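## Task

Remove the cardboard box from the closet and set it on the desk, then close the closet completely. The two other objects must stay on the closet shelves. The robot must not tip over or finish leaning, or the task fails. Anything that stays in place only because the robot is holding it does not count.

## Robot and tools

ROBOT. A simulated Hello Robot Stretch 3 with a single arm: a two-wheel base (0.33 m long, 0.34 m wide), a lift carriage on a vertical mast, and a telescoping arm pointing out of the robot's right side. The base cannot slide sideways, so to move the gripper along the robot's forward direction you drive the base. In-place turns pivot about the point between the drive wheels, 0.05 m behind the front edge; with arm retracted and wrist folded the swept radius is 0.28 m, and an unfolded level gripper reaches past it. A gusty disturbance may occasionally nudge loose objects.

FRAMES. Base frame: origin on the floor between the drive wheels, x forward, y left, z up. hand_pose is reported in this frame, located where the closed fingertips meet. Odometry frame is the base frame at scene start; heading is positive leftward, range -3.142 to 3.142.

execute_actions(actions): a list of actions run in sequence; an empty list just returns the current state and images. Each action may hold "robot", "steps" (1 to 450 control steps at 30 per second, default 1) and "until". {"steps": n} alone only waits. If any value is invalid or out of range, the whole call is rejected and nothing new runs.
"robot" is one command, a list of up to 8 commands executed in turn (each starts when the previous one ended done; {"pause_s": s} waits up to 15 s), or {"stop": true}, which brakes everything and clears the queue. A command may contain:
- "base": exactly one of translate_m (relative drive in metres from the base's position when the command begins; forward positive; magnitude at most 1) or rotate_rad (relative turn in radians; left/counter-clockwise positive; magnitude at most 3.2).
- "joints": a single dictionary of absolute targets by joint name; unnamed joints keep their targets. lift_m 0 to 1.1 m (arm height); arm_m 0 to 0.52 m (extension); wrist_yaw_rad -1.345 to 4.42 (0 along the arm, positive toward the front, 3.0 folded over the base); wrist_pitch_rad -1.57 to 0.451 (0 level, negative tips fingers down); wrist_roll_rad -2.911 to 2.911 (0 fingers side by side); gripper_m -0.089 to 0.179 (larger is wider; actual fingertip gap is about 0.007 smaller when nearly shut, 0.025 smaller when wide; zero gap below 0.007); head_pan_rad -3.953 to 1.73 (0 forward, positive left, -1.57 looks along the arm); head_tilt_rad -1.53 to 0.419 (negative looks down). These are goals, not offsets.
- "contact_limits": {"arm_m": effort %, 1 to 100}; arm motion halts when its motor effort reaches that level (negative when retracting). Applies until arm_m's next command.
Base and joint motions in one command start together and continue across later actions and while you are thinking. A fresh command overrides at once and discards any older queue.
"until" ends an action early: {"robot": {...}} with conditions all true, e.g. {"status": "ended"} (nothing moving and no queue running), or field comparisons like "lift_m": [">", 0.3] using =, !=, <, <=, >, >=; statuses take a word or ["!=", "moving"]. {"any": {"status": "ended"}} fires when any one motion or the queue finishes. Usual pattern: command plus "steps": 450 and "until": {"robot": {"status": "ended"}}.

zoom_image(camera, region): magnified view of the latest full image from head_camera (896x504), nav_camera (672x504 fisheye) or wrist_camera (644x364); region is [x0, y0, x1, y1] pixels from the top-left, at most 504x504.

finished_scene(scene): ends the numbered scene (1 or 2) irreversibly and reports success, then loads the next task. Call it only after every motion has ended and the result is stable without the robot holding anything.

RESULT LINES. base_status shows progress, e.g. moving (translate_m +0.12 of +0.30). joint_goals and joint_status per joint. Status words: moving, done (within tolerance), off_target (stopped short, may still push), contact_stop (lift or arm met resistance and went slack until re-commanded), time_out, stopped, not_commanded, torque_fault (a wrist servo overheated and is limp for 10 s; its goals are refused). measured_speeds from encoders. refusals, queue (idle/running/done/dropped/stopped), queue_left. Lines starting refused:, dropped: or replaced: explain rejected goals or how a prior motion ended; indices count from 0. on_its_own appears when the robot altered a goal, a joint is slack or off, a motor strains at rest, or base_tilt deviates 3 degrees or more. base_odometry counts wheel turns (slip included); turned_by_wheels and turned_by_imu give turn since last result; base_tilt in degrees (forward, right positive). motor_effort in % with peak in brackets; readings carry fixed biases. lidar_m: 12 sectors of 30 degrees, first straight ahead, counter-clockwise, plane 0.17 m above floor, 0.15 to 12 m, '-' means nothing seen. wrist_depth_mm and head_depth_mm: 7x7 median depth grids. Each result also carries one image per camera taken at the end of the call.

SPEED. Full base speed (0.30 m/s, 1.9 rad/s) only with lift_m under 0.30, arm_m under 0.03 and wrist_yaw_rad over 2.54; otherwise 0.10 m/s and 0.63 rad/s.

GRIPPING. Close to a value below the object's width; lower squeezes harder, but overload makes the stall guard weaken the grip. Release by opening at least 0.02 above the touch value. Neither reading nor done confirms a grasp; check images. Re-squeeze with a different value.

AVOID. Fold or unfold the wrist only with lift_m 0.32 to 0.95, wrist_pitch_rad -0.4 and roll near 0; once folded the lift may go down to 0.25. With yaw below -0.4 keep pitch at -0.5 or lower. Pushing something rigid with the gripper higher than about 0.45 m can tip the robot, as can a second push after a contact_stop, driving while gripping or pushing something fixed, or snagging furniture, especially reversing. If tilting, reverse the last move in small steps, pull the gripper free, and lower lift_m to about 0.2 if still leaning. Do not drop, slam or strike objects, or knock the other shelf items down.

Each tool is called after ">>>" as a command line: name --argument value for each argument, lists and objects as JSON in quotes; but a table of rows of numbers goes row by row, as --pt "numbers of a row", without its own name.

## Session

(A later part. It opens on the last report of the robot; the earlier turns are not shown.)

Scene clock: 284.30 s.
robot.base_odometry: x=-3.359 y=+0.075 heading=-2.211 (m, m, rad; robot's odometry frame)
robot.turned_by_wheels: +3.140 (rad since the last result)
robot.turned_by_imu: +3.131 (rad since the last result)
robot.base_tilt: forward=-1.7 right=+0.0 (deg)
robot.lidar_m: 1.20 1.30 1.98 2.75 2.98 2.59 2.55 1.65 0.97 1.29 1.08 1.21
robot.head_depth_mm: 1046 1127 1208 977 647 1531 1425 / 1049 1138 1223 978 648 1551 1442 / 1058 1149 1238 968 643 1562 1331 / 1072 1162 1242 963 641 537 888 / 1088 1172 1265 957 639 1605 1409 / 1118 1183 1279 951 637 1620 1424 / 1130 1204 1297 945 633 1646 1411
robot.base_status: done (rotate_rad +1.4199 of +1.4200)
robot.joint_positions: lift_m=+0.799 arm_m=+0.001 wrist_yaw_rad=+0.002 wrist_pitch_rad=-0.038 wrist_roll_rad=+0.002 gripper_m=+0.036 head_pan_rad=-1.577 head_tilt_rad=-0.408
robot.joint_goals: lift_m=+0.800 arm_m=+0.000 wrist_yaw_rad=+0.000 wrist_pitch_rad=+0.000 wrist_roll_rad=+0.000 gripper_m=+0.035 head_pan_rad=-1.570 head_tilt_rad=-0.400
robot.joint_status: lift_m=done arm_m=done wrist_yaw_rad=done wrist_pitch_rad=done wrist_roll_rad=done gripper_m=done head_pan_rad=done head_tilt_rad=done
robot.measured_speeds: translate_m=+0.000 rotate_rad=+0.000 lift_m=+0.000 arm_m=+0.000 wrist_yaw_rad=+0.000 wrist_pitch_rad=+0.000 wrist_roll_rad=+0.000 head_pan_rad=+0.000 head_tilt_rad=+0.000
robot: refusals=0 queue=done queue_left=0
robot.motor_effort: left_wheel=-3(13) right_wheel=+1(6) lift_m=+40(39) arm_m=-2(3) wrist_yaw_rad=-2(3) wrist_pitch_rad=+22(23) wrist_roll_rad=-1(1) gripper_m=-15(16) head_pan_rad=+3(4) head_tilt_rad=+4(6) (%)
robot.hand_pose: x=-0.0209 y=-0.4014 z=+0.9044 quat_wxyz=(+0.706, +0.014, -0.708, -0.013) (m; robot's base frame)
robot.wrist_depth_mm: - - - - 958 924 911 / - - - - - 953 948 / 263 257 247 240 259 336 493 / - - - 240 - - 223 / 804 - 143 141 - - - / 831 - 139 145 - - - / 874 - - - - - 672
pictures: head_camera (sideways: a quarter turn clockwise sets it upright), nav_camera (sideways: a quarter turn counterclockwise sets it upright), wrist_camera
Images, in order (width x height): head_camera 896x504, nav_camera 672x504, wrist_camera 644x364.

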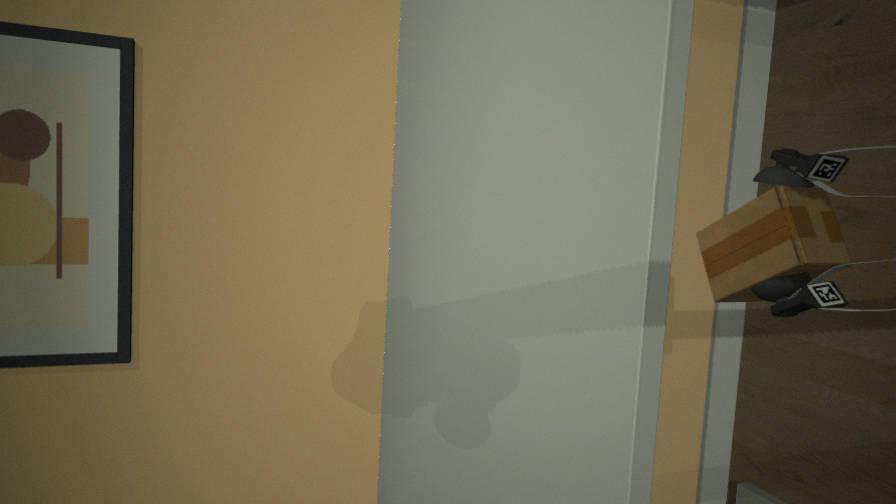

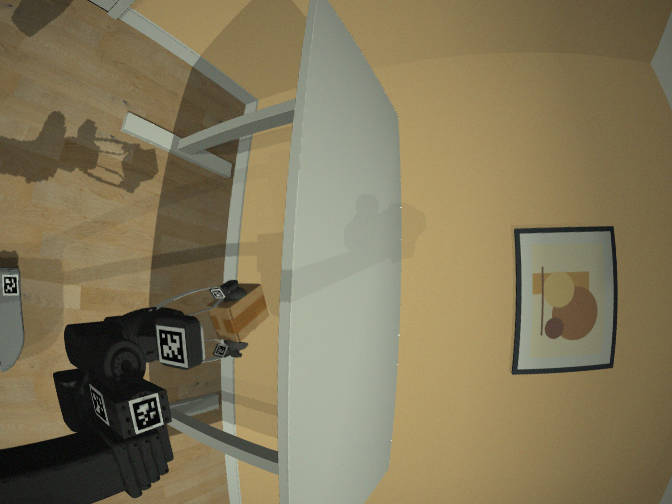

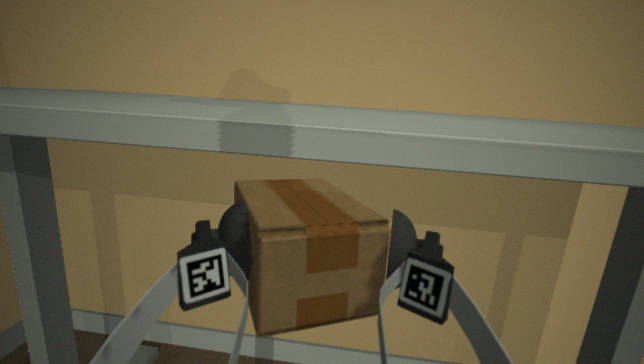

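>>> execute_actions --actions '[{"robot":[{"joints":{"lift_m":0.94}},{"joints":{"arm_m":0.28}},{"joints":{"lift_m":0.905}}],"steps":450,"until":{"robot":{"status":"ended"}}}]'

Scene clock: 290.90 s.
robot.base_odometry: x=-3.359 y=+0.075 heading=-2.211 (m, m, rad; robot's odometry frame)
robot.turned_by_wheels: +0.000 (rad since the last result)
robot.turned_by_imu: -0.002 (rad since the last result)
robot.base_tilt: forward=-1.6 right=-0.1 (deg)
robot.lidar_m: 1.20 1.29 1.97 2.75 2.97 2.59 2.56 1.65 0.97 1.29 1.09 1.21
robot.head_depth_mm: 1050 1132 1204 980 717 - 1416 / 1049 1135 1222 1055 - 1572 1435 / 1059 1157 1236 1056 - 1580 1433 / 1065 1160 1245 1036 613 1587 1430 / 1081 1178 1260 955 638 1603 1425 / 1116 1191 1274 948 637 1625 1413 / 1128 1201 1292 944 635 1641 1415
robot.base_status: done (rotate_rad +1.4199 of +1.4200)
robot.joint_positions: lift_m=+0.905 arm_m=+0.280 wrist_yaw_rad=+0.001 wrist_pitch_rad=-0.036 wrist_roll_rad=+0.002 gripper_m=+0.036 head_pan_rad=-1.577 head_tilt_rad=-0.408
robot.joint_goals: lift_m=+0.905 arm_m=+0.280 wrist_yaw_rad=+0.000 wrist_pitch_rad=+0.000 wrist_roll_rad=+0.000 gripper_m=+0.035 head_pan_rad=-1.570 head_tilt_rad=-0.400
robot.joint_status: lift_m=done arm_m=done wrist_yaw_rad=done wrist_pitch_rad=done wrist_roll_rad=done gripper_m=done head_pan_rad=done head_tilt_rad=done
robot.measured_speeds: translate_m=+0.000 rotate_rad=+0.000 lift_m=+0.000 arm_m=+0.000 wrist_yaw_rad=+0.000 wrist_pitch_rad=+0.000 wrist_roll_rad=+0.000 head_pan_rad=+0.000 head_tilt_rad=+0.000
robot: refusals=0 queue=done queue_left=0
robot.motor_effort: left_wheel=-4(4) right_wheel=+2(2) lift_m=+16(44) arm_m=+4(6) wrist_yaw_rad=+0(2) wrist_pitch_rad=+21(22) wrist_roll_rad=-1(1) gripper_m=-16(16) head_pan_rad=+3(4) head_tilt_rad=+4(5) (%)
robot.hand_pose: x=-0.0213 y=-0.6798 z=+1.0110 quat_wxyz=(+0.706, +0.013, -0.708, -0.013) (m; robot's base frame)
robot.wrist_depth_mm: 813 772 751 727 709 680 663 / 842 805 786 762 726 697 688 / 856 829 795 783 754 731 716 / 433 460 475 476 562 600 660 / 282 293 143 141 325 346 365 / 210 215 138 144 - 246 252 / 167 171 169 170 183 189 192
pictures: head_camera (sideways: a quarter turn clockwise sets it upright), nav_camera (sideways: a quarter turn counterclockwise sets it upright), wrist_camera
Images, in order (width x height): head_camera 896x504, nav_camera 672x504, wrist_camera 644x364.

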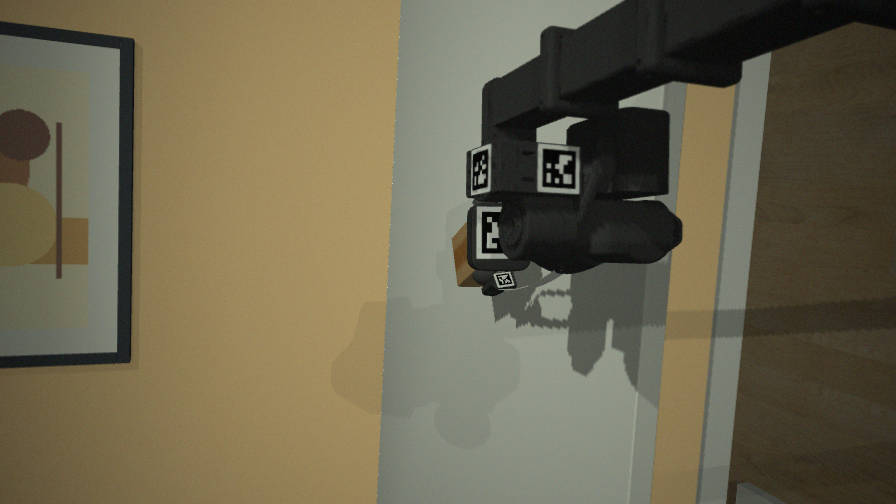

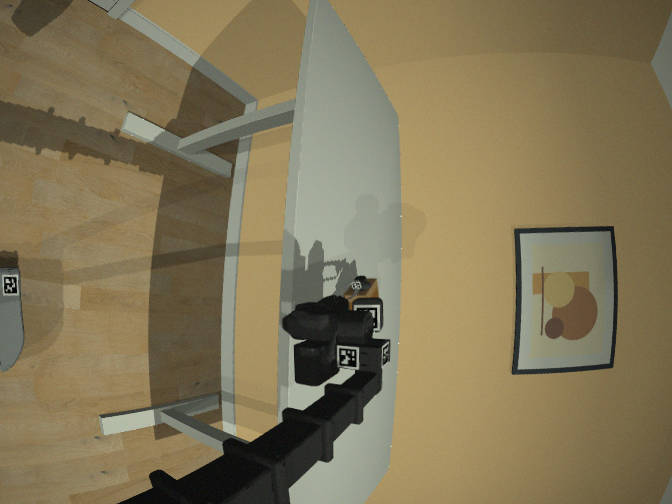

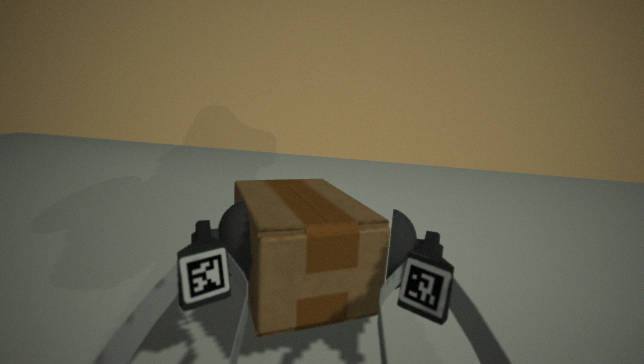

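>>> execute_actions --actions '[{"robot":[{"joints":{"lift_m":0.89}},{"joints":{"gripper_m":0.13}},{"joints":{"arm_m":0.0}},{"joints":{"wrist_pitch_rad":-0.4,"gripper_m":0.0}},{"joints":{"wrist_yaw_rad":3.0,"lift_m":0.6},"base":{"rotate_rad":1.99}},{"joints":{"lift_m":0.28},"base":{"translate_m":0.2}},{"base":{"translate_m":1.0}},{"base":{"translate_m":1.0}}],"steps":450,"until":{"robot":{"status":"ended"}}},{"steps":450,"until":{"robot":{"status":"ended"}}},{"robot":[{"base":{"translate_m":0.26},"joints":{"lift_m":0.93}},{"base":{"rotate_rad":-0.418},"joints":{"wrist_yaw_rad":1.86}},{"joints":{"wrist_pitch_rad":0,"wrist_roll_rad":1.57,"lift_m":0.95,"arm_m":0.48,"head_pan_rad":-0.9}}],"steps":450,"until":{"robot":{"status":"ended"}}}]'

Scene clock: 330.30 s.
robot.base_odometry: x=-0.959 y=-0.464 heading=-0.639 (m, m, rad; robot's odometry frame)
robot.turned_by_wheels: +1.572 (rad since the last result)
robot.turned_by_imu: +1.570 (rad since the last result)
robot.base_tilt: forward=-1.6 right=+0.0 (deg)
robot.lidar_m: 0.63 1.48 1.33 1.31 1.42 2.15 3.03 3.14 2.49 1.70 0.95 0.64
robot.head_depth_mm: 1061 1176 1325 1517 1714 1779 1433 / 932 1019 1118 1228 1396 1580 1432 / 837 902 978 1076 1182 1316 1376 / 1577 1678 962 1006 1100 1211 1316 / 1493 1617 1618 1611 1611 1779 1422 / 1387 1469 1483 1587 1479 1642 1426 / 1284 1346 1358 1463 1422 1350 1388
robot.base_status: done (rotate_rad -0.4179 of -0.4180)
robot.joint_positions: lift_m=+0.950 arm_m=+0.480 wrist_yaw_rad=+1.860 wrist_pitch_rad=-0.025 wrist_roll_rad=+1.569 gripper_m=+0.000 head_pan_rad=-0.907 head_tilt_rad=-0.408
robot.joint_goals: lift_m=+0.950 arm_m=+0.480 wrist_yaw_rad=+1.860 wrist_pitch_rad=+0.000 wrist_roll_rad=+1.570 gripper_m=+0.000 head_pan_rad=-0.900 head_tilt_rad=-0.400
robot.joint_status: lift_m=done arm_m=done wrist_yaw_rad=done wrist_pitch_rad=done wrist_roll_rad=done gripper_m=done head_pan_rad=done head_tilt_rad=done
robot.measured_speeds: translate_m=+0.000 rotate_rad=+0.000 lift_m=+0.000 arm_m=+0.000 wrist_yaw_rad=+0.000 wrist_pitch_rad=+0.000 wrist_roll_rad=+0.000 head_pan_rad=+0.000 head_tilt_rad=+0.000
robot: refusals=0 queue=done queue_left=0
robot.motor_effort: left_wheel=+4(11) right_wheel=-2(6) lift_m=+39(40) arm_m=+4(3) wrist_yaw_rad=+1(0) wrist_pitch_rad=+14(21) wrist_roll_rad=+0(2) gripper_m=-3(80) head_pan_rad=+4(44) head_tilt_rad=+5(5) (%)
robot.hand_pose: x=+0.2236 y=-0.5516 z=+1.0576 quat_wxyz=(+0.011, +0.802, -0.598, -0.007) (m; robot's base frame)
robot.wrist_depth_mm: - - - - - - 874 / - - - - - - - / - - - - - - - / 675 684 711 911 956 976 998 / 624 616 620 - 632 657 656 / - - 737 - 725 736 733 / - - - - - - -
pictures: head_camera (sideways: a quarter turn clockwise sets it upright), nav_camera (sideways: a quarter turn counterclockwise sets it upright), wrist_camera
Images, in order (width x height): head_camera 896x504, nav_camera 672x504, wrist_camera 644x364.

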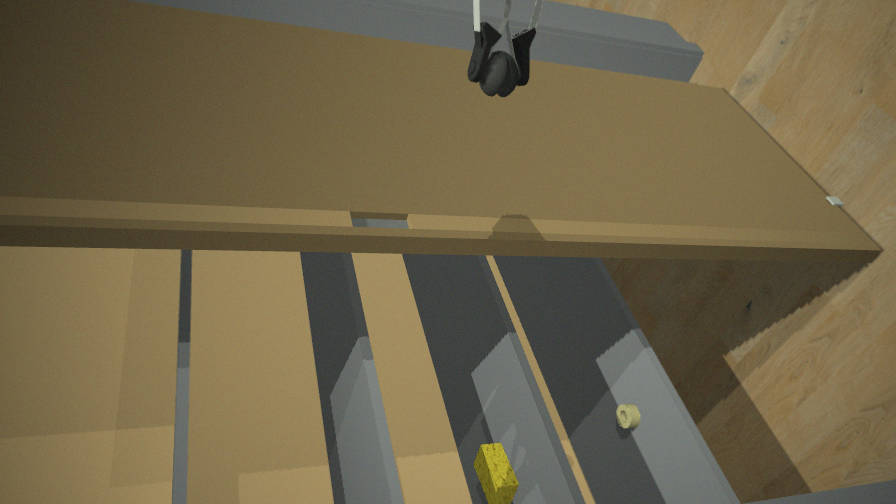

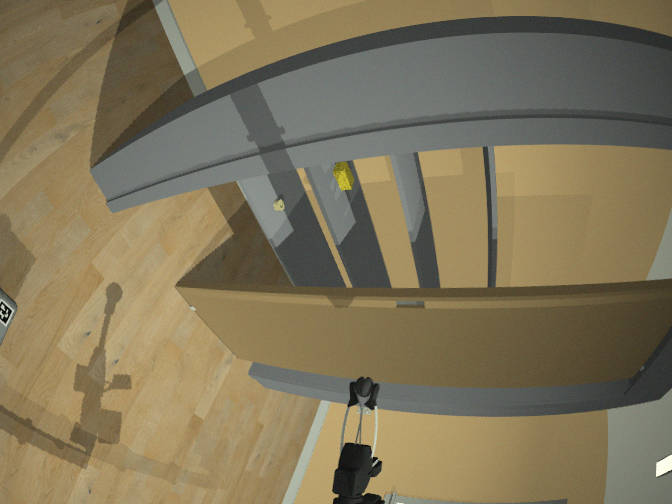

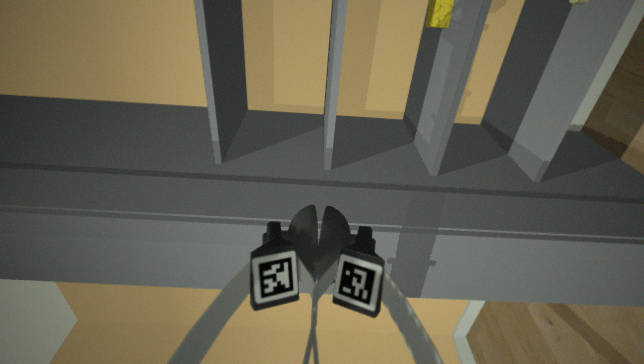

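>>> execute_actions --actions '[{"robot":[{"base":{"rotate_rad":-1.0},"joints":{"arm_m":0.1}},{"base":{"translate_m":0.45}},{"base":{"rotate_rad":1.0}},{"joints":{"arm_m":0.48,"head_pan_rad":-1.1},"base":{"translate_m":0.12}}],"steps":450,"until":{"robot":{"status":"ended"}}},{"steps":300,"until":{"robot":{"status":"ended"}}}]'

Scene clock: 347.63 s.
robot.base_odometry: x=-0.893 y=-0.985 heading=-0.638 (m, m, rad; robot's odometry frame)
robot.turned_by_wheels: +0.000 (rad since the last result)
robot.turned_by_imu: +0.043 (rad since the last result)
robot.base_tilt: forward=-1.6 right=-0.1 (deg)
robot.lidar_m: 0.22 0.22 1.65 1.64 1.82 2.87 3.41 2.63 2.15 0.57 0.49 0.96
robot.head_depth_mm: 477 536 612 677 856 1055 1326 / 396 436 484 540 633 723 871 / 462 428 454 486 545 576 643 / 1268 1342 1389 1412 1190 1266 1433 / 1186 1236 1300 997 1078 1178 1323 / 1064 1121 1172 839 1076 897 1004 / 969 1002 1073 772 1067 804 969
robot.base_status: done (translate_m +0.1200 of +0.1200)
robot.joint_positions: lift_m=+0.950 arm_m=+0.479 wrist_yaw_rad=+2.345 wrist_pitch_rad=-0.013 wrist_roll_rad=+1.572 gripper_m=+0.000 head_pan_rad=-1.093 head_tilt_rad=-0.407
robot.joint_goals: lift_m=+0.950 arm_m=+0.480 wrist_yaw_rad=+1.860 wrist_pitch_rad=+0.000 wrist_roll_rad=+1.570 gripper_m=+0.000 head_pan_rad=-1.100 head_tilt_rad=-0.400
robot.joint_status: lift_m=done arm_m=done wrist_yaw_rad=done wrist_pitch_rad=done wrist_roll_rad=done gripper_m=done head_pan_rad=done head_tilt_rad=done
robot.measured_speeds: translate_m=+0.000 rotate_rad=+0.000 lift_m=+0.000 arm_m=+0.000 wrist_yaw_rad=+0.000 wrist_pitch_rad=+0.000 wrist_roll_rad=+0.000 head_pan_rad=+0.000 head_tilt_rad=+0.000
robot: refusals=0 queue=done queue_left=0
robot.on_its_own: wrist_yaw_rad is at rest, and its effort (-100) is outside its rest range (-12 to +12)
robot.motor_effort: left_wheel=+8(25) right_wheel=-1(12) lift_m=+39(38) arm_m=+12(13) wrist_yaw_rad=-100(100) wrist_pitch_rad=+7(15) wrist_roll_rad=-1(1) gripper_m=-4(4) head_pan_rad=-4(24) head_tilt_rad=+4(4) (%)
robot.hand_pose: x=+0.1615 y=-0.4446 z=+1.0606 quat_wxyz=(+0.006, +0.922, -0.388, -0.003) (m; robot's base frame)
robot.wrist_depth_mm: - 49 49 48 48 48 48 / - 60 59 58 57 56 55 / - 76 74 73 71 70 69 / 105 103 100 98 95 93 91 / 761 651 661 136 142 138 133 / 631 634 658 - 659 666 677 / - - - - - - 644
pictures: head_camera (sideways: a quarter turn clockwise sets it upright), nav_camera (sideways: a quarter turn counterclockwise sets it upright), wrist_camera
Images, in order (width x height): head_camera 896x504, nav_camera 672x504, wrist_camera 644x364.

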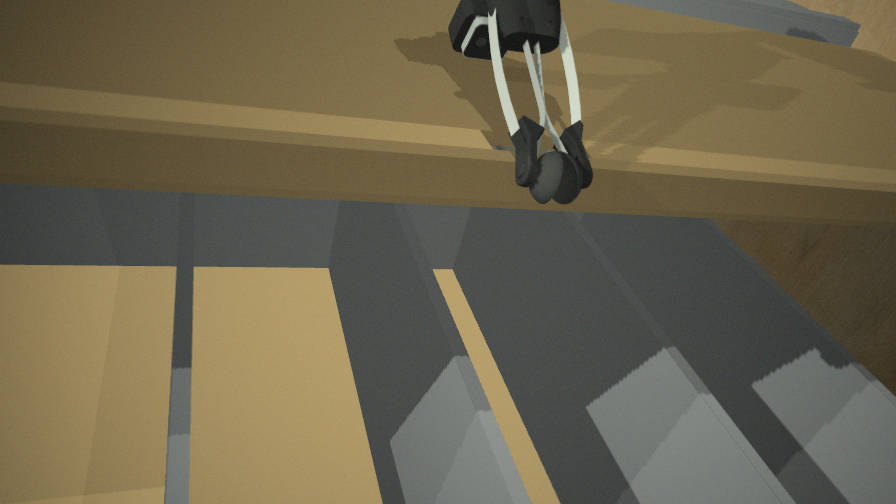

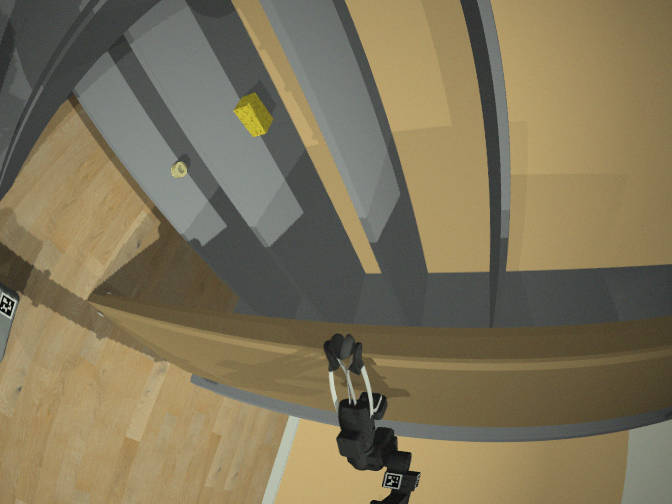

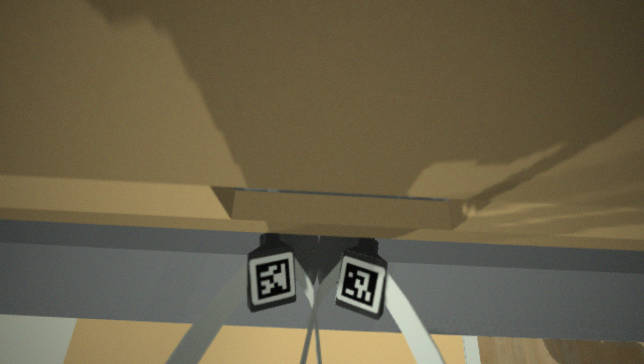

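Too close (heading is skewed). Back off.

>>> execute_actions --actions '[{"robot":{"base":{"translate_m":-0.15},"joints":{"head_pan_rad":-0.5,"head_tilt_rad":-0.7}},"steps":450,"until":{"robot":{"status":"ended"}}}]'

Scene clock: 354.63 s.
robot.base_odometry: x=-1.014 y=-0.895 heading=-0.639 (m, m, rad; robot's odometry frame)
robot.turned_by_wheels: +0.000 (rad since the last result)
robot.turned_by_imu: +0.064 (rad since the last result)
robot.base_tilt: forward=-1.7 right=-0.1 (deg)
robot.lidar_m: 0.43 0.48 1.68 1.68 1.92 3.25 3.20 2.48 2.11 0.92 0.59 1.16
robot.head_depth_mm: 1090 987 1267 1298 788 904 1163 / 1058 976 1273 1307 1542 1400 1150 / 1030 899 1244 1060 1253 1401 1196 / 1005 891 1190 1051 1214 1399 1196 / 981 885 1193 1006 1204 1401 1192 / 953 879 1154 1002 1175 1394 1193 / 928 875 1133 966 1140 1312 791
robot.base_status: done (translate_m -0.1500 of -0.1500)
robot.joint_positions: lift_m=+0.950 arm_m=+0.480 wrist_yaw_rad=+2.362 wrist_pitch_rad=-0.021 wrist_roll_rad=+1.573 gripper_m=+0.000 head_pan_rad=-0.505 head_tilt_rad=-0.697
robot.joint_goals: lift_m=+0.950 arm_m=+0.480 wrist_yaw_rad=+2.362 wrist_pitch_rad=+0.000 wrist_roll_rad=+1.570 gripper_m=+0.000 head_pan_rad=-0.500 head_tilt_rad=-0.700
robot.joint_status: lift_m=done arm_m=done wrist_yaw_rad=done wrist_pitch_rad=done wrist_roll_rad=done gripper_m=done head_pan_rad=done head_tilt_rad=done
robot.measured_speeds: translate_m=+0.000 rotate_rad=+0.000 lift_m=+0.000 arm_m=+0.000 wrist_yaw_rad=+0.000 wrist_pitch_rad=+0.000 wrist_roll_rad=+0.000 head_pan_rad=+0.000 head_tilt_rad=+0.000
robot: refusals=0 queue=done queue_left=0
robot.on_its_own: wrist_yaw_rad is held at +2.362, not at your +1.860, by its stall guard, which is not easing now
robot.motor_effort: left_wheel=-2(64) right_wheel=+1(66) lift_m=+30(40) arm_m=+1(12) wrist_yaw_rad=+0(100) wrist_pitch_rad=+12(37) wrist_roll_rad=-1(2) gripper_m=-3(8) head_pan_rad=+3(39) head_tilt_rad=-1(27) (%)
robot.hand_pose: x=+0.1583 y=-0.4430 z=+1.0589 quat_wxyz=(+0.010, +0.925, -0.380, -0.005) (m; robot's base frame)
robot.wrist_depth_mm: 991 - 963 - - 795 757 / 932 942 956 971 975 - 929 / 869 875 902 904 936 934 945 / 718 727 740 740 763 784 786 / - - - - 926 879 773 / - - - - - - - / - - - - - - -
pictures: head_camera (sideways: a quarter turn clockwise sets it upright), nav_camera (sideways: a quarter turn counterclockwise sets it upright), wrist_camera
Images, in order (width x height): head_camera 896x504, nav_camera 672x504, wrist_camera 644x364.

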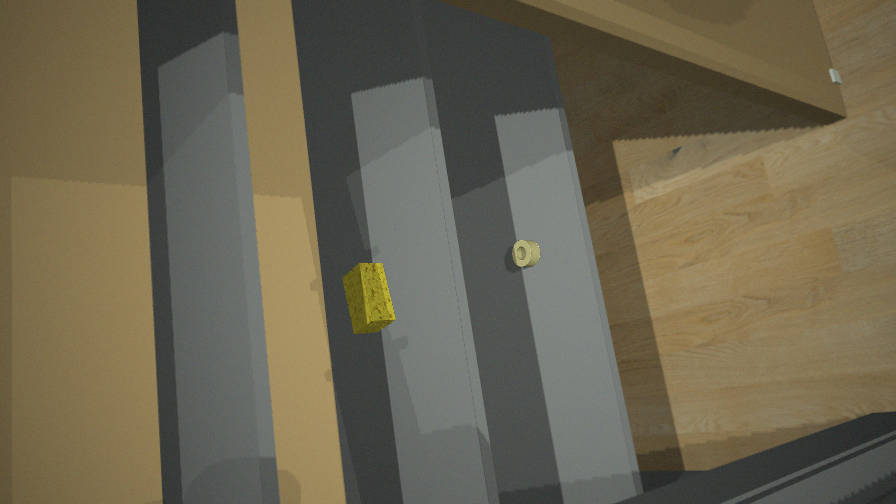

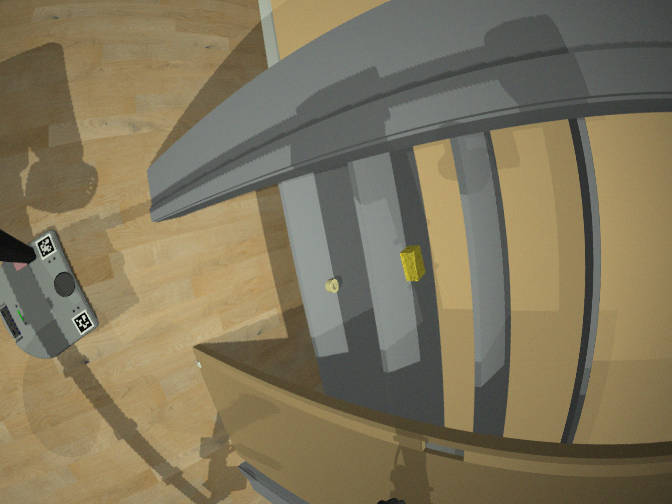

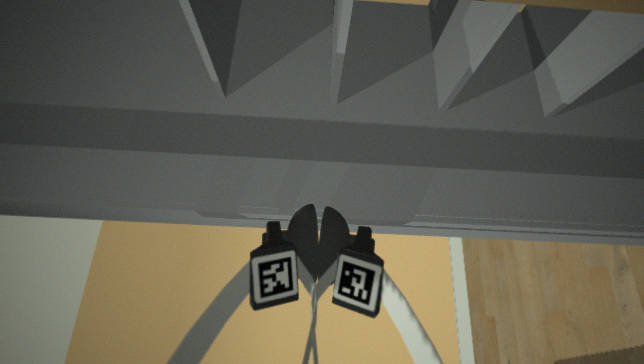

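>>> execute_actions --actions '[{"robot":[{"base":{"rotate_rad":-0.235}},{"joints":{"wrist_yaw_rad":1.86,"head_pan_rad":0,"head_tilt_rad":-0.4}}],"steps":450,"until":{"robot":{"status":"ended"}}}]'

Scene clock: 357.57 s.
robot.base_odometry: x=-1.014 y=-0.895 heading=-0.874 (m, m, rad; robot's odometry frame)
robot.turned_by_wheels: -0.235 (rad since the last result)
robot.turned_by_imu: -0.235 (rad since the last result)
robot.base_tilt: forward=-1.6 right=+0.1 (deg)
robot.lidar_m: 0.47 0.43 1.65 1.68 1.74 2.38 3.62 2.96 2.19 2.10 0.62 0.59
robot.head_depth_mm: 973 1021 1114 927 1091 1154 1075 / 971 1010 1107 916 1050 1150 1075 / 969 1011 1098 916 1051 1148 1078 / 968 1031 1098 908 1072 1150 1068 / 965 1029 1096 904 1072 1133 1065 / 949 1000 1046 827 976 869 634 / 386 389 391 396 424 458 499
robot.base_status: done (rotate_rad -0.2349 of -0.2350)
robot.joint_positions: lift_m=+0.950 arm_m=+0.480 wrist_yaw_rad=+1.862 wrist_pitch_rad=-0.021 wrist_roll_rad=+1.573 gripper_m=+0.000 head_pan_rad=-0.007 head_tilt_rad=-0.409
robot.joint_goals: lift_m=+0.950 arm_m=+0.480 wrist_yaw_rad=+1.860 wrist_pitch_rad=+0.000 wrist_roll_rad=+1.570 gripper_m=+0.000 head_pan_rad=+0.000 head_tilt_rad=-0.400
robot.joint_status: lift_m=done arm_m=done wrist_yaw_rad=done wrist_pitch_rad=done wrist_roll_rad=done gripper_m=done head_pan_rad=done head_tilt_rad=done
robot.measured_speeds: translate_m=+0.000 rotate_rad=+0.000 lift_m=+0.000 arm_m=+0.000 wrist_yaw_rad=+0.000 wrist_pitch_rad=+0.000 wrist_roll_rad=+0.000 head_pan_rad=+0.000 head_tilt_rad=+0.000
robot: refusals=0 queue=done queue_left=0
robot.motor_effort: left_wheel=+3(10) right_wheel=-1(6) lift_m=+29(29) arm_m=+1(1) wrist_yaw_rad=-1(3) wrist_pitch_rad=+12(12) wrist_roll_rad=-1(1) gripper_m=-3(2) head_pan_rad=+4(35) head_tilt_rad=+6(31) (%)
robot.hand_pose: x=+0.2235 y=-0.5514 z=+1.0589 quat_wxyz=(+0.008, +0.802, -0.597, -0.007) (m; robot's base frame)
robot.wrist_depth_mm: 315 316 315 316 317 317 317 / 337 338 339 339 338 342 341 / 364 366 365 368 366 367 369 / 392 399 394 397 396 396 396 / - - 434 - 429 436 434 / - - - - - - - / 958 991 - - - - -
pictures: head_camera (sideways: a quarter turn clockwise sets it upright), nav_camera (sideways: a quarter turn counterclockwise sets it upright), wrist_camera
Images, in order (width x height): head_camera 896x504, nav_camera 672x504, wrist_camera 644x364.

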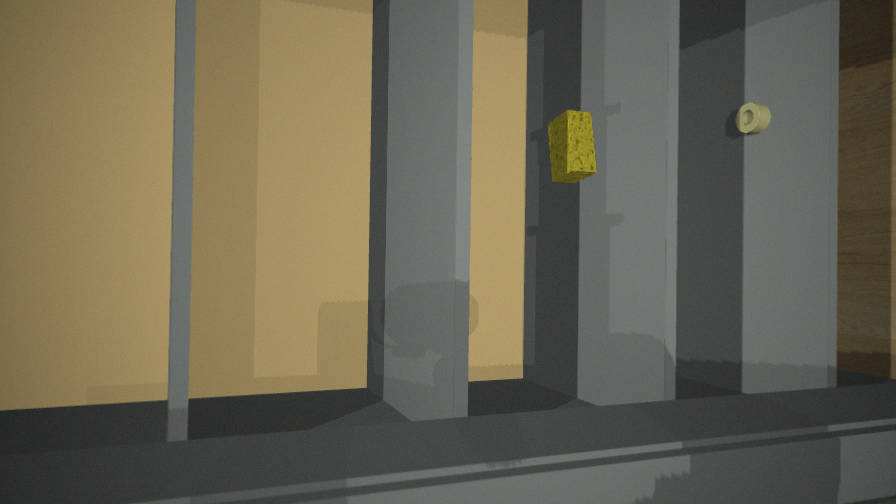

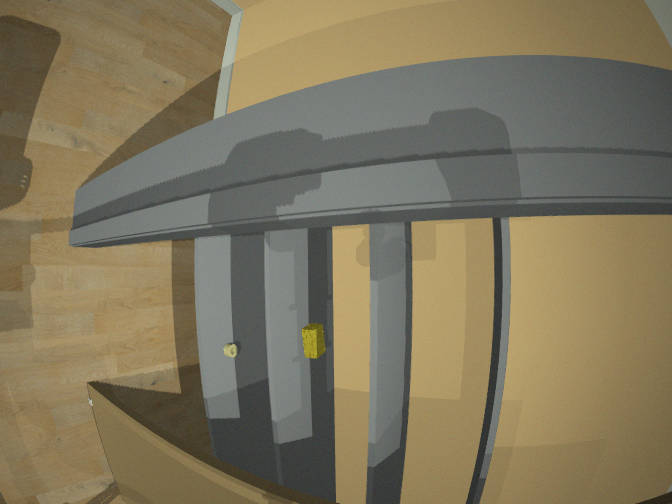

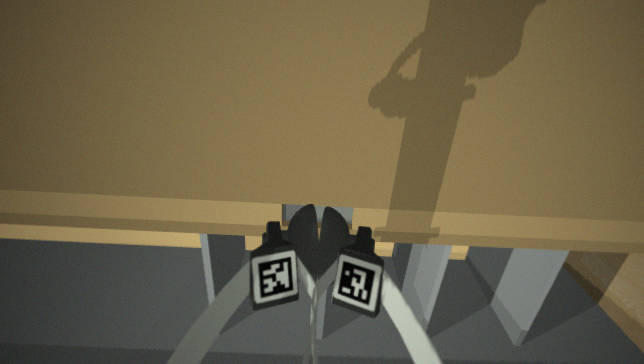

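>>> execute_actions --actions '[{"robot":[{"base":{"rotate_rad":-0.6}},{"base":{"translate_m":-0.265}},{"base":{"rotate_rad":0.6},"joints":{"arm_m":0.5,"head_pan_rad":-1.0}},{"base":{"translate_m":0.35}}],"steps":450,"until":{"robot":{"status":"ended"}}},{"steps":300,"until":{"robot":{"status":"ended"}}}]'

Scene clock: 370.13 s.
robot.base_odometry: x=-0.815 y=-0.900 heading=-0.874 (m, m, rad; robot's odometry frame)
robot.turned_by_wheels: +0.000 (rad since the last result)
robot.turned_by_imu: -0.003 (rad since the last result)
robot.base_tilt: forward=-1.6 right=+0.0 (deg)
robot.lidar_m: 0.28 0.30 1.47 1.53 1.59 2.18 3.35 3.18 2.33 1.19 0.63 1.07
robot.head_depth_mm: 798 908 1052 1219 1468 1686 1437 / 627 698 783 874 1030 1214 1355 / 522 565 621 684 764 864 1000 / 1312 1400 1209 1331 778 819 851 / 1367 1462 1473 1498 1253 1307 1424 / 1230 1277 1329 1317 1065 1214 1345 / 1112 1150 1184 969 1057 1096 1000
robot.base_status: done (translate_m +0.3500 of +0.3500)
robot.joint_positions: lift_m=+0.950 arm_m=+0.500 wrist_yaw_rad=+1.861 wrist_pitch_rad=-0.021 wrist_roll_rad=+1.573 gripper_m=+0.000 head_pan_rad=-0.993 head_tilt_rad=-0.408
robot.joint_goals: lift_m=+0.950 arm_m=+0.500 wrist_yaw_rad=+1.860 wrist_pitch_rad=+0.000 wrist_roll_rad=+1.570 gripper_m=+0.000 head_pan_rad=-1.000 head_tilt_rad=-0.400
robot.joint_status: lift_m=done arm_m=done wrist_yaw_rad=done wrist_pitch_rad=done wrist_roll_rad=done gripper_m=done head_pan_rad=done head_tilt_rad=done
robot.measured_speeds: translate_m=+0.000 rotate_rad=+0.000 lift_m=+0.000 arm_m=+0.000 wrist_yaw_rad=+0.000 wrist_pitch_rad=+0.000 wrist_roll_rad=+0.000 head_pan_rad=+0.000 head_tilt_rad=+0.000
robot: refusals=0 queue=done queue_left=0
robot.motor_effort: left_wheel=-4(13) right_wheel=+2(7) lift_m=+29(29) arm_m=+3(4) wrist_yaw_rad=+0(2) wrist_pitch_rad=+12(12) wrist_roll_rad=-1(1) gripper_m=-2(2) head_pan_rad=-4(42) head_tilt_rad=+5(5) (%)
robot.hand_pose: x=+0.2236 y=-0.5714 z=+1.0589 quat_wxyz=(+0.008, +0.802, -0.597, -0.007) (m; robot's base frame)
robot.wrist_depth_mm: 196 196 196 197 197 198 197 / 209 210 211 211 211 212 212 / 225 226 228 227 227 229 229 / 244 245 245 254 249 246 248 / - - - - - 932 752 / 970 - 821 - 971 - 869 / 812 831 844 876 862 908 911
pictures: head_camera (sideways: a quarter turn clockwise sets it upright), nav_camera (sideways: a quarter turn counterclockwise sets it upright), wrist_camera
Images, in order (width x height): head_camera 896x504, nav_camera 672x504, wrist_camera 644x364.

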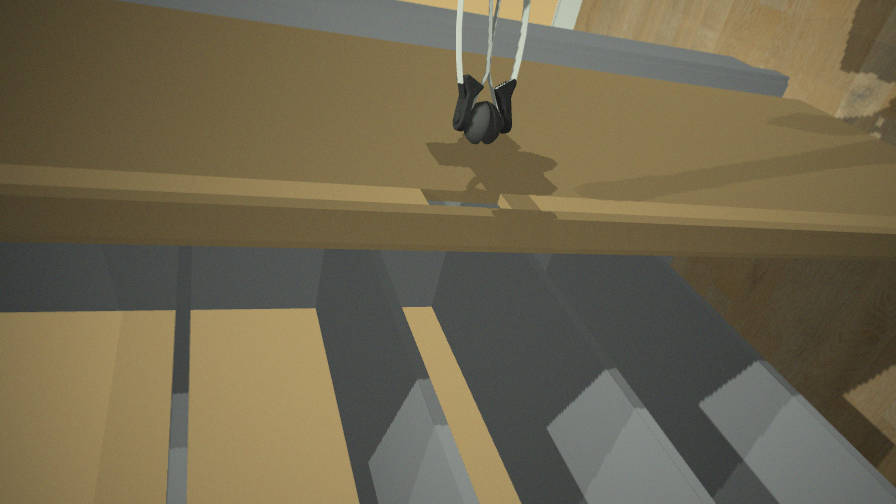

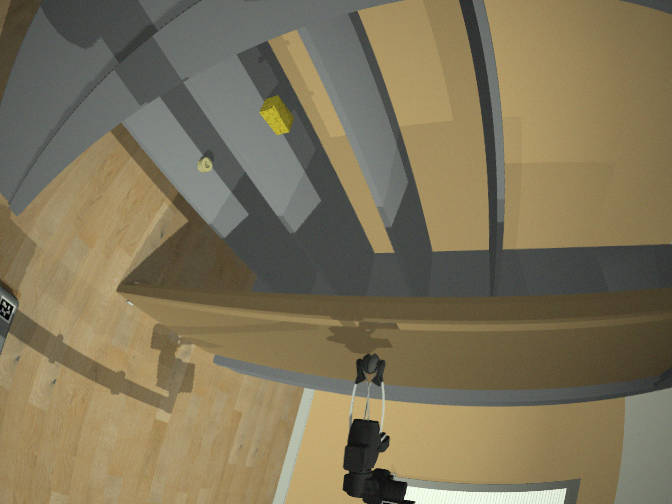

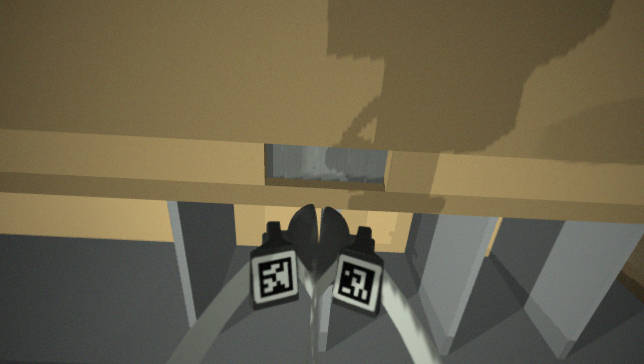

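>>> execute_actions --actions '[{"robot":[{"base":{"translate_m":0.073}},{"joints":{"arm_m":0.12},"contact_limits":{"arm_m":20}}],"steps":450,"until":{"robot":{"status":"ended"}}}]'

Scene clock: 376.63 s.
robot.base_odometry: x=-0.768 y=-0.956 heading=-0.874 (m, m, rad; robot's odometry frame)
robot.turned_by_wheels: -0.001 (rad since the last result)
robot.turned_by_imu: -0.022 (rad since the last result)
robot.base_tilt: forward=-1.9 right=+0.0 (deg)
robot.lidar_m: 0.20 0.22 1.33 1.53 1.58 2.13 3.43 3.23 2.35 1.16 0.34 0.29
robot.head_depth_mm: 632 883 1031 1174 1297 1738 - / 492 545 614 697 814 1132 - / 402 437 480 529 592 671 - / 339 364 394 426 467 514 573 / 297 312 334 358 385 416 462 / - 286 295 307 328 347 380 / - - - - 292 297 324
robot.base_status: done (translate_m +0.0729 of +0.0730)
robot.joint_positions: lift_m=+0.950 arm_m=+0.121 wrist_yaw_rad=+1.860 wrist_pitch_rad=-0.023 wrist_roll_rad=+1.573 gripper_m=+0.000 head_pan_rad=-0.993 head_tilt_rad=-0.407
robot.joint_goals: lift_m=+0.950 arm_m=+0.120 wrist_yaw_rad=+1.860 wrist_pitch_rad=+0.000 wrist_roll_rad=+1.570 gripper_m=+0.000 head_pan_rad=-1.000 head_tilt_rad=-0.400
robot.joint_status: lift_m=done arm_m=done wrist_yaw_rad=done wrist_pitch_rad=done wrist_roll_rad=done gripper_m=done head_pan_rad=done head_tilt_rad=done
robot.measured_speeds: translate_m=+0.000 rotate_rad=+0.000 lift_m=+0.000 arm_m=+0.000 wrist_yaw_rad=+0.000 wrist_pitch_rad=+0.000 wrist_roll_rad=+0.000 head_pan_rad=+0.000 head_tilt_rad=+0.000
robot: refusals=0 queue=done queue_left=0
robot.motor_effort: left_wheel=-10(45) right_wheel=+17(22) lift_m=+29(29) arm_m=-5(7) wrist_yaw_rad=+0(44) wrist_pitch_rad=+14(14) wrist_roll_rad=-1(1) gripper_m=-3(3) head_pan_rad=-3(4) head_tilt_rad=+4(4) (%)
robot.contact_limits: arm_m 20 (drawing in: default 18, maximum 30; extending or still: default 26, maximum 42)
robot.hand_pose: x=+0.2236 y=-0.1926 z=+1.0583 quat_wxyz=(+0.009, +0.802, -0.598, -0.008) (m; robot's base frame)
robot.wrist_depth_mm: 135 136 136 136 137 137 137 / 144 144 145 146 146 146 146 / 154 155 155 156 157 157 158 / 166 167 167 168 169 170 170 / 180 181 183 - 189 184 184 / 480 496 500 - 516 504 521 / 302 306 315 321 327 335 340
pictures: head_camera (sideways: a quarter turn clockwise sets it upright), nav_camera (sideways: a quarter turn counterclockwise sets it upright), wrist_camera
Images, in order (width x height): head_camera 896x504, nav_camera 672x504, wrist_camera 644x364.

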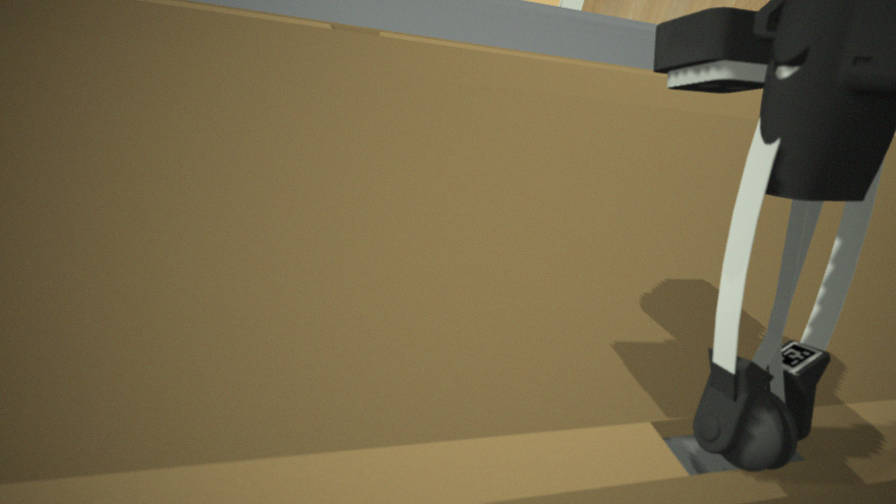

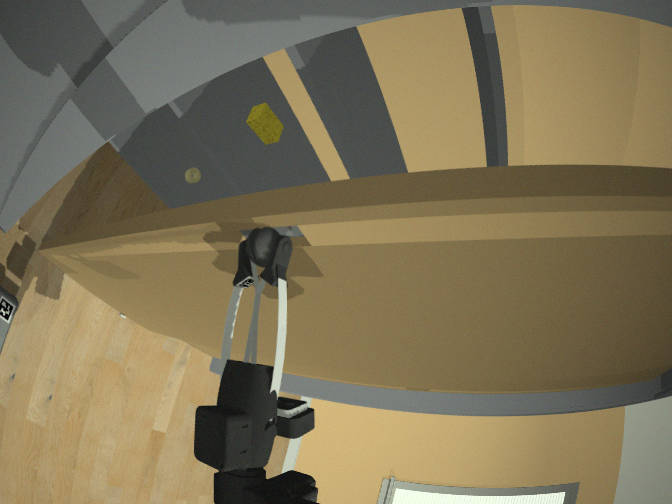

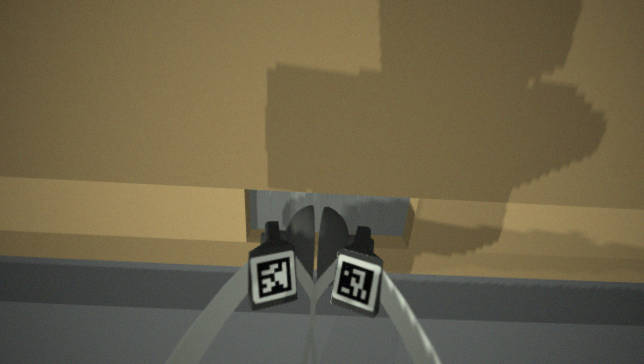

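>>> execute_actions --actions '[{"robot":{"joints":{"arm_m":0.0,"head_pan_rad":-0.5,"head_tilt_rad":-0.7},"contact_limits":{"arm_m":12}},"steps":450,"until":{"robot":{"status":"ended"}}}]'

Scene clock: 379.40 s.
robot.base_odometry: x=-0.768 y=-0.956 heading=-0.874 (m, m, rad; robot's odometry frame)
robot.turned_by_wheels: +0.000 (rad since the last result)
robot.turned_by_imu: -0.353 (rad since the last result)
robot.base_tilt: forward=-2.0 right=+0.2 (deg)
robot.lidar_m: 0.24 0.16 0.19 1.55 1.54 1.69 2.63 3.88 2.78 2.26 0.48 0.24
robot.head_depth_mm: 347 416 517 684 1271 1404 1261 / 300 343 408 507 670 977 - / - 298 339 404 499 624 971 / - - 295 335 398 - 637 / - - - 295 325 403 481 / - - - - 294 345 1126 / - - - - 733 952 1169
robot.base_status: done (translate_m +0.0729 of +0.0730)
robot.joint_positions: lift_m=+0.950 arm_m=+0.002 wrist_yaw_rad=+1.849 wrist_pitch_rad=-0.029 wrist_roll_rad=+1.573 gripper_m=+0.000 head_pan_rad=-0.507 head_tilt_rad=-0.693
robot.joint_goals: lift_m=+0.950 arm_m=+0.000 wrist_yaw_rad=+1.860 wrist_pitch_rad=+0.000 wrist_roll_rad=+1.570 gripper_m=+0.000 head_pan_rad=-0.500 head_tilt_rad=-0.700
robot.joint_status: lift_m=done arm_m=done wrist_yaw_rad=done wrist_pitch_rad=done wrist_roll_rad=done gripper_m=done head_pan_rad=done head_tilt_rad=done
robot.measured_speeds: translate_m=+0.000 rotate_rad=+0.000 lift_m=+0.000 arm_m=+0.000 wrist_yaw_rad=+0.000 wrist_pitch_rad=+0.000 wrist_roll_rad=+0.000 head_pan_rad=+0.000 head_tilt_rad=+0.000
robot: refusals=0 queue=done queue_left=0
robot.motor_effort: left_wheel=-1(66) right_wheel=+18(25) lift_m=+29(29) arm_m=-6(12) wrist_yaw_rad=+9(38) wrist_pitch_rad=+17(17) wrist_roll_rad=-1(1) gripper_m=-3(4) head_pan_rad=+4(38) head_tilt_rad=-3(30) (%)
robot.contact_limits: arm_m 12 (drawing in: default 18, maximum 30; extending or still: default 26, maximum 42)
robot.hand_pose: x=+0.2243 y=-0.0765 z=+1.0570 quat_wxyz=(+0.011, +0.798, -0.602, -0.010) (m; robot's base frame)
robot.wrist_depth_mm: 169 171 172 174 176 177 179 / 172 174 175 176 178 180 182 / 174 176 177 179 181 183 185 / 177 178 180 182 184 186 187 / 180 181 183 - 188 189 190 / 624 576 634 - 649 534 194 / 469 490 501 518 528 542 557
pictures: head_camera (sideways: a quarter turn clockwise sets it upright), nav_camera (sideways: a quarter turn counterclockwise sets it upright), wrist_camera
Images, in order (width x height): head_camera 896x504, nav_camera 672x504, wrist_camera 644x364.

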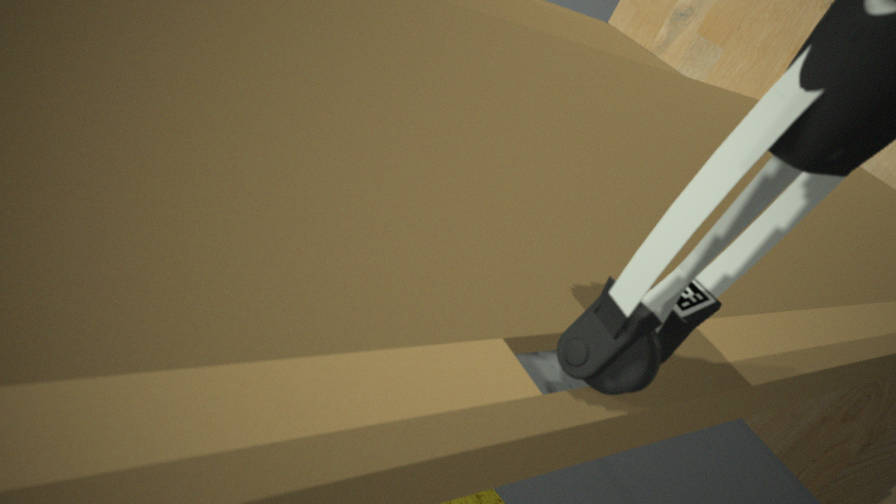

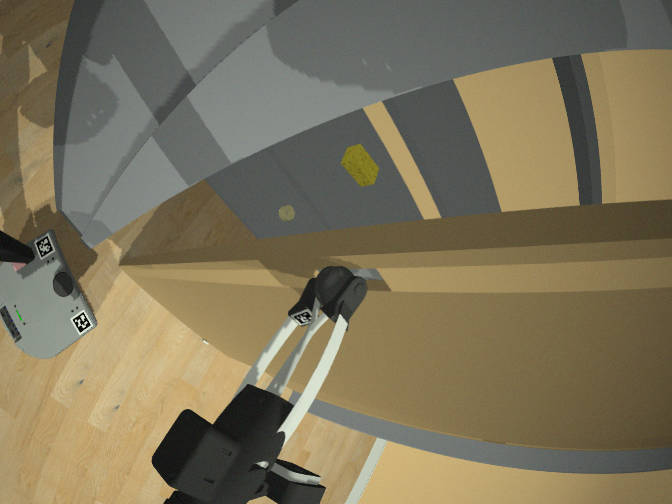

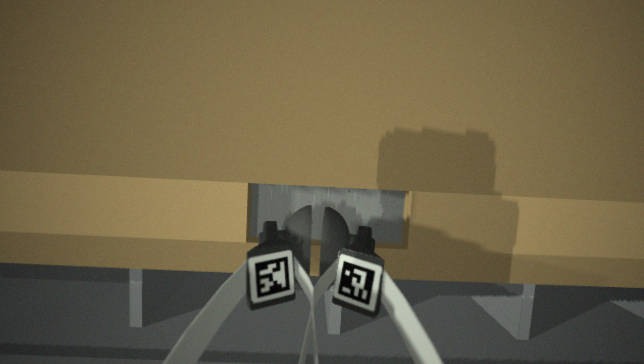

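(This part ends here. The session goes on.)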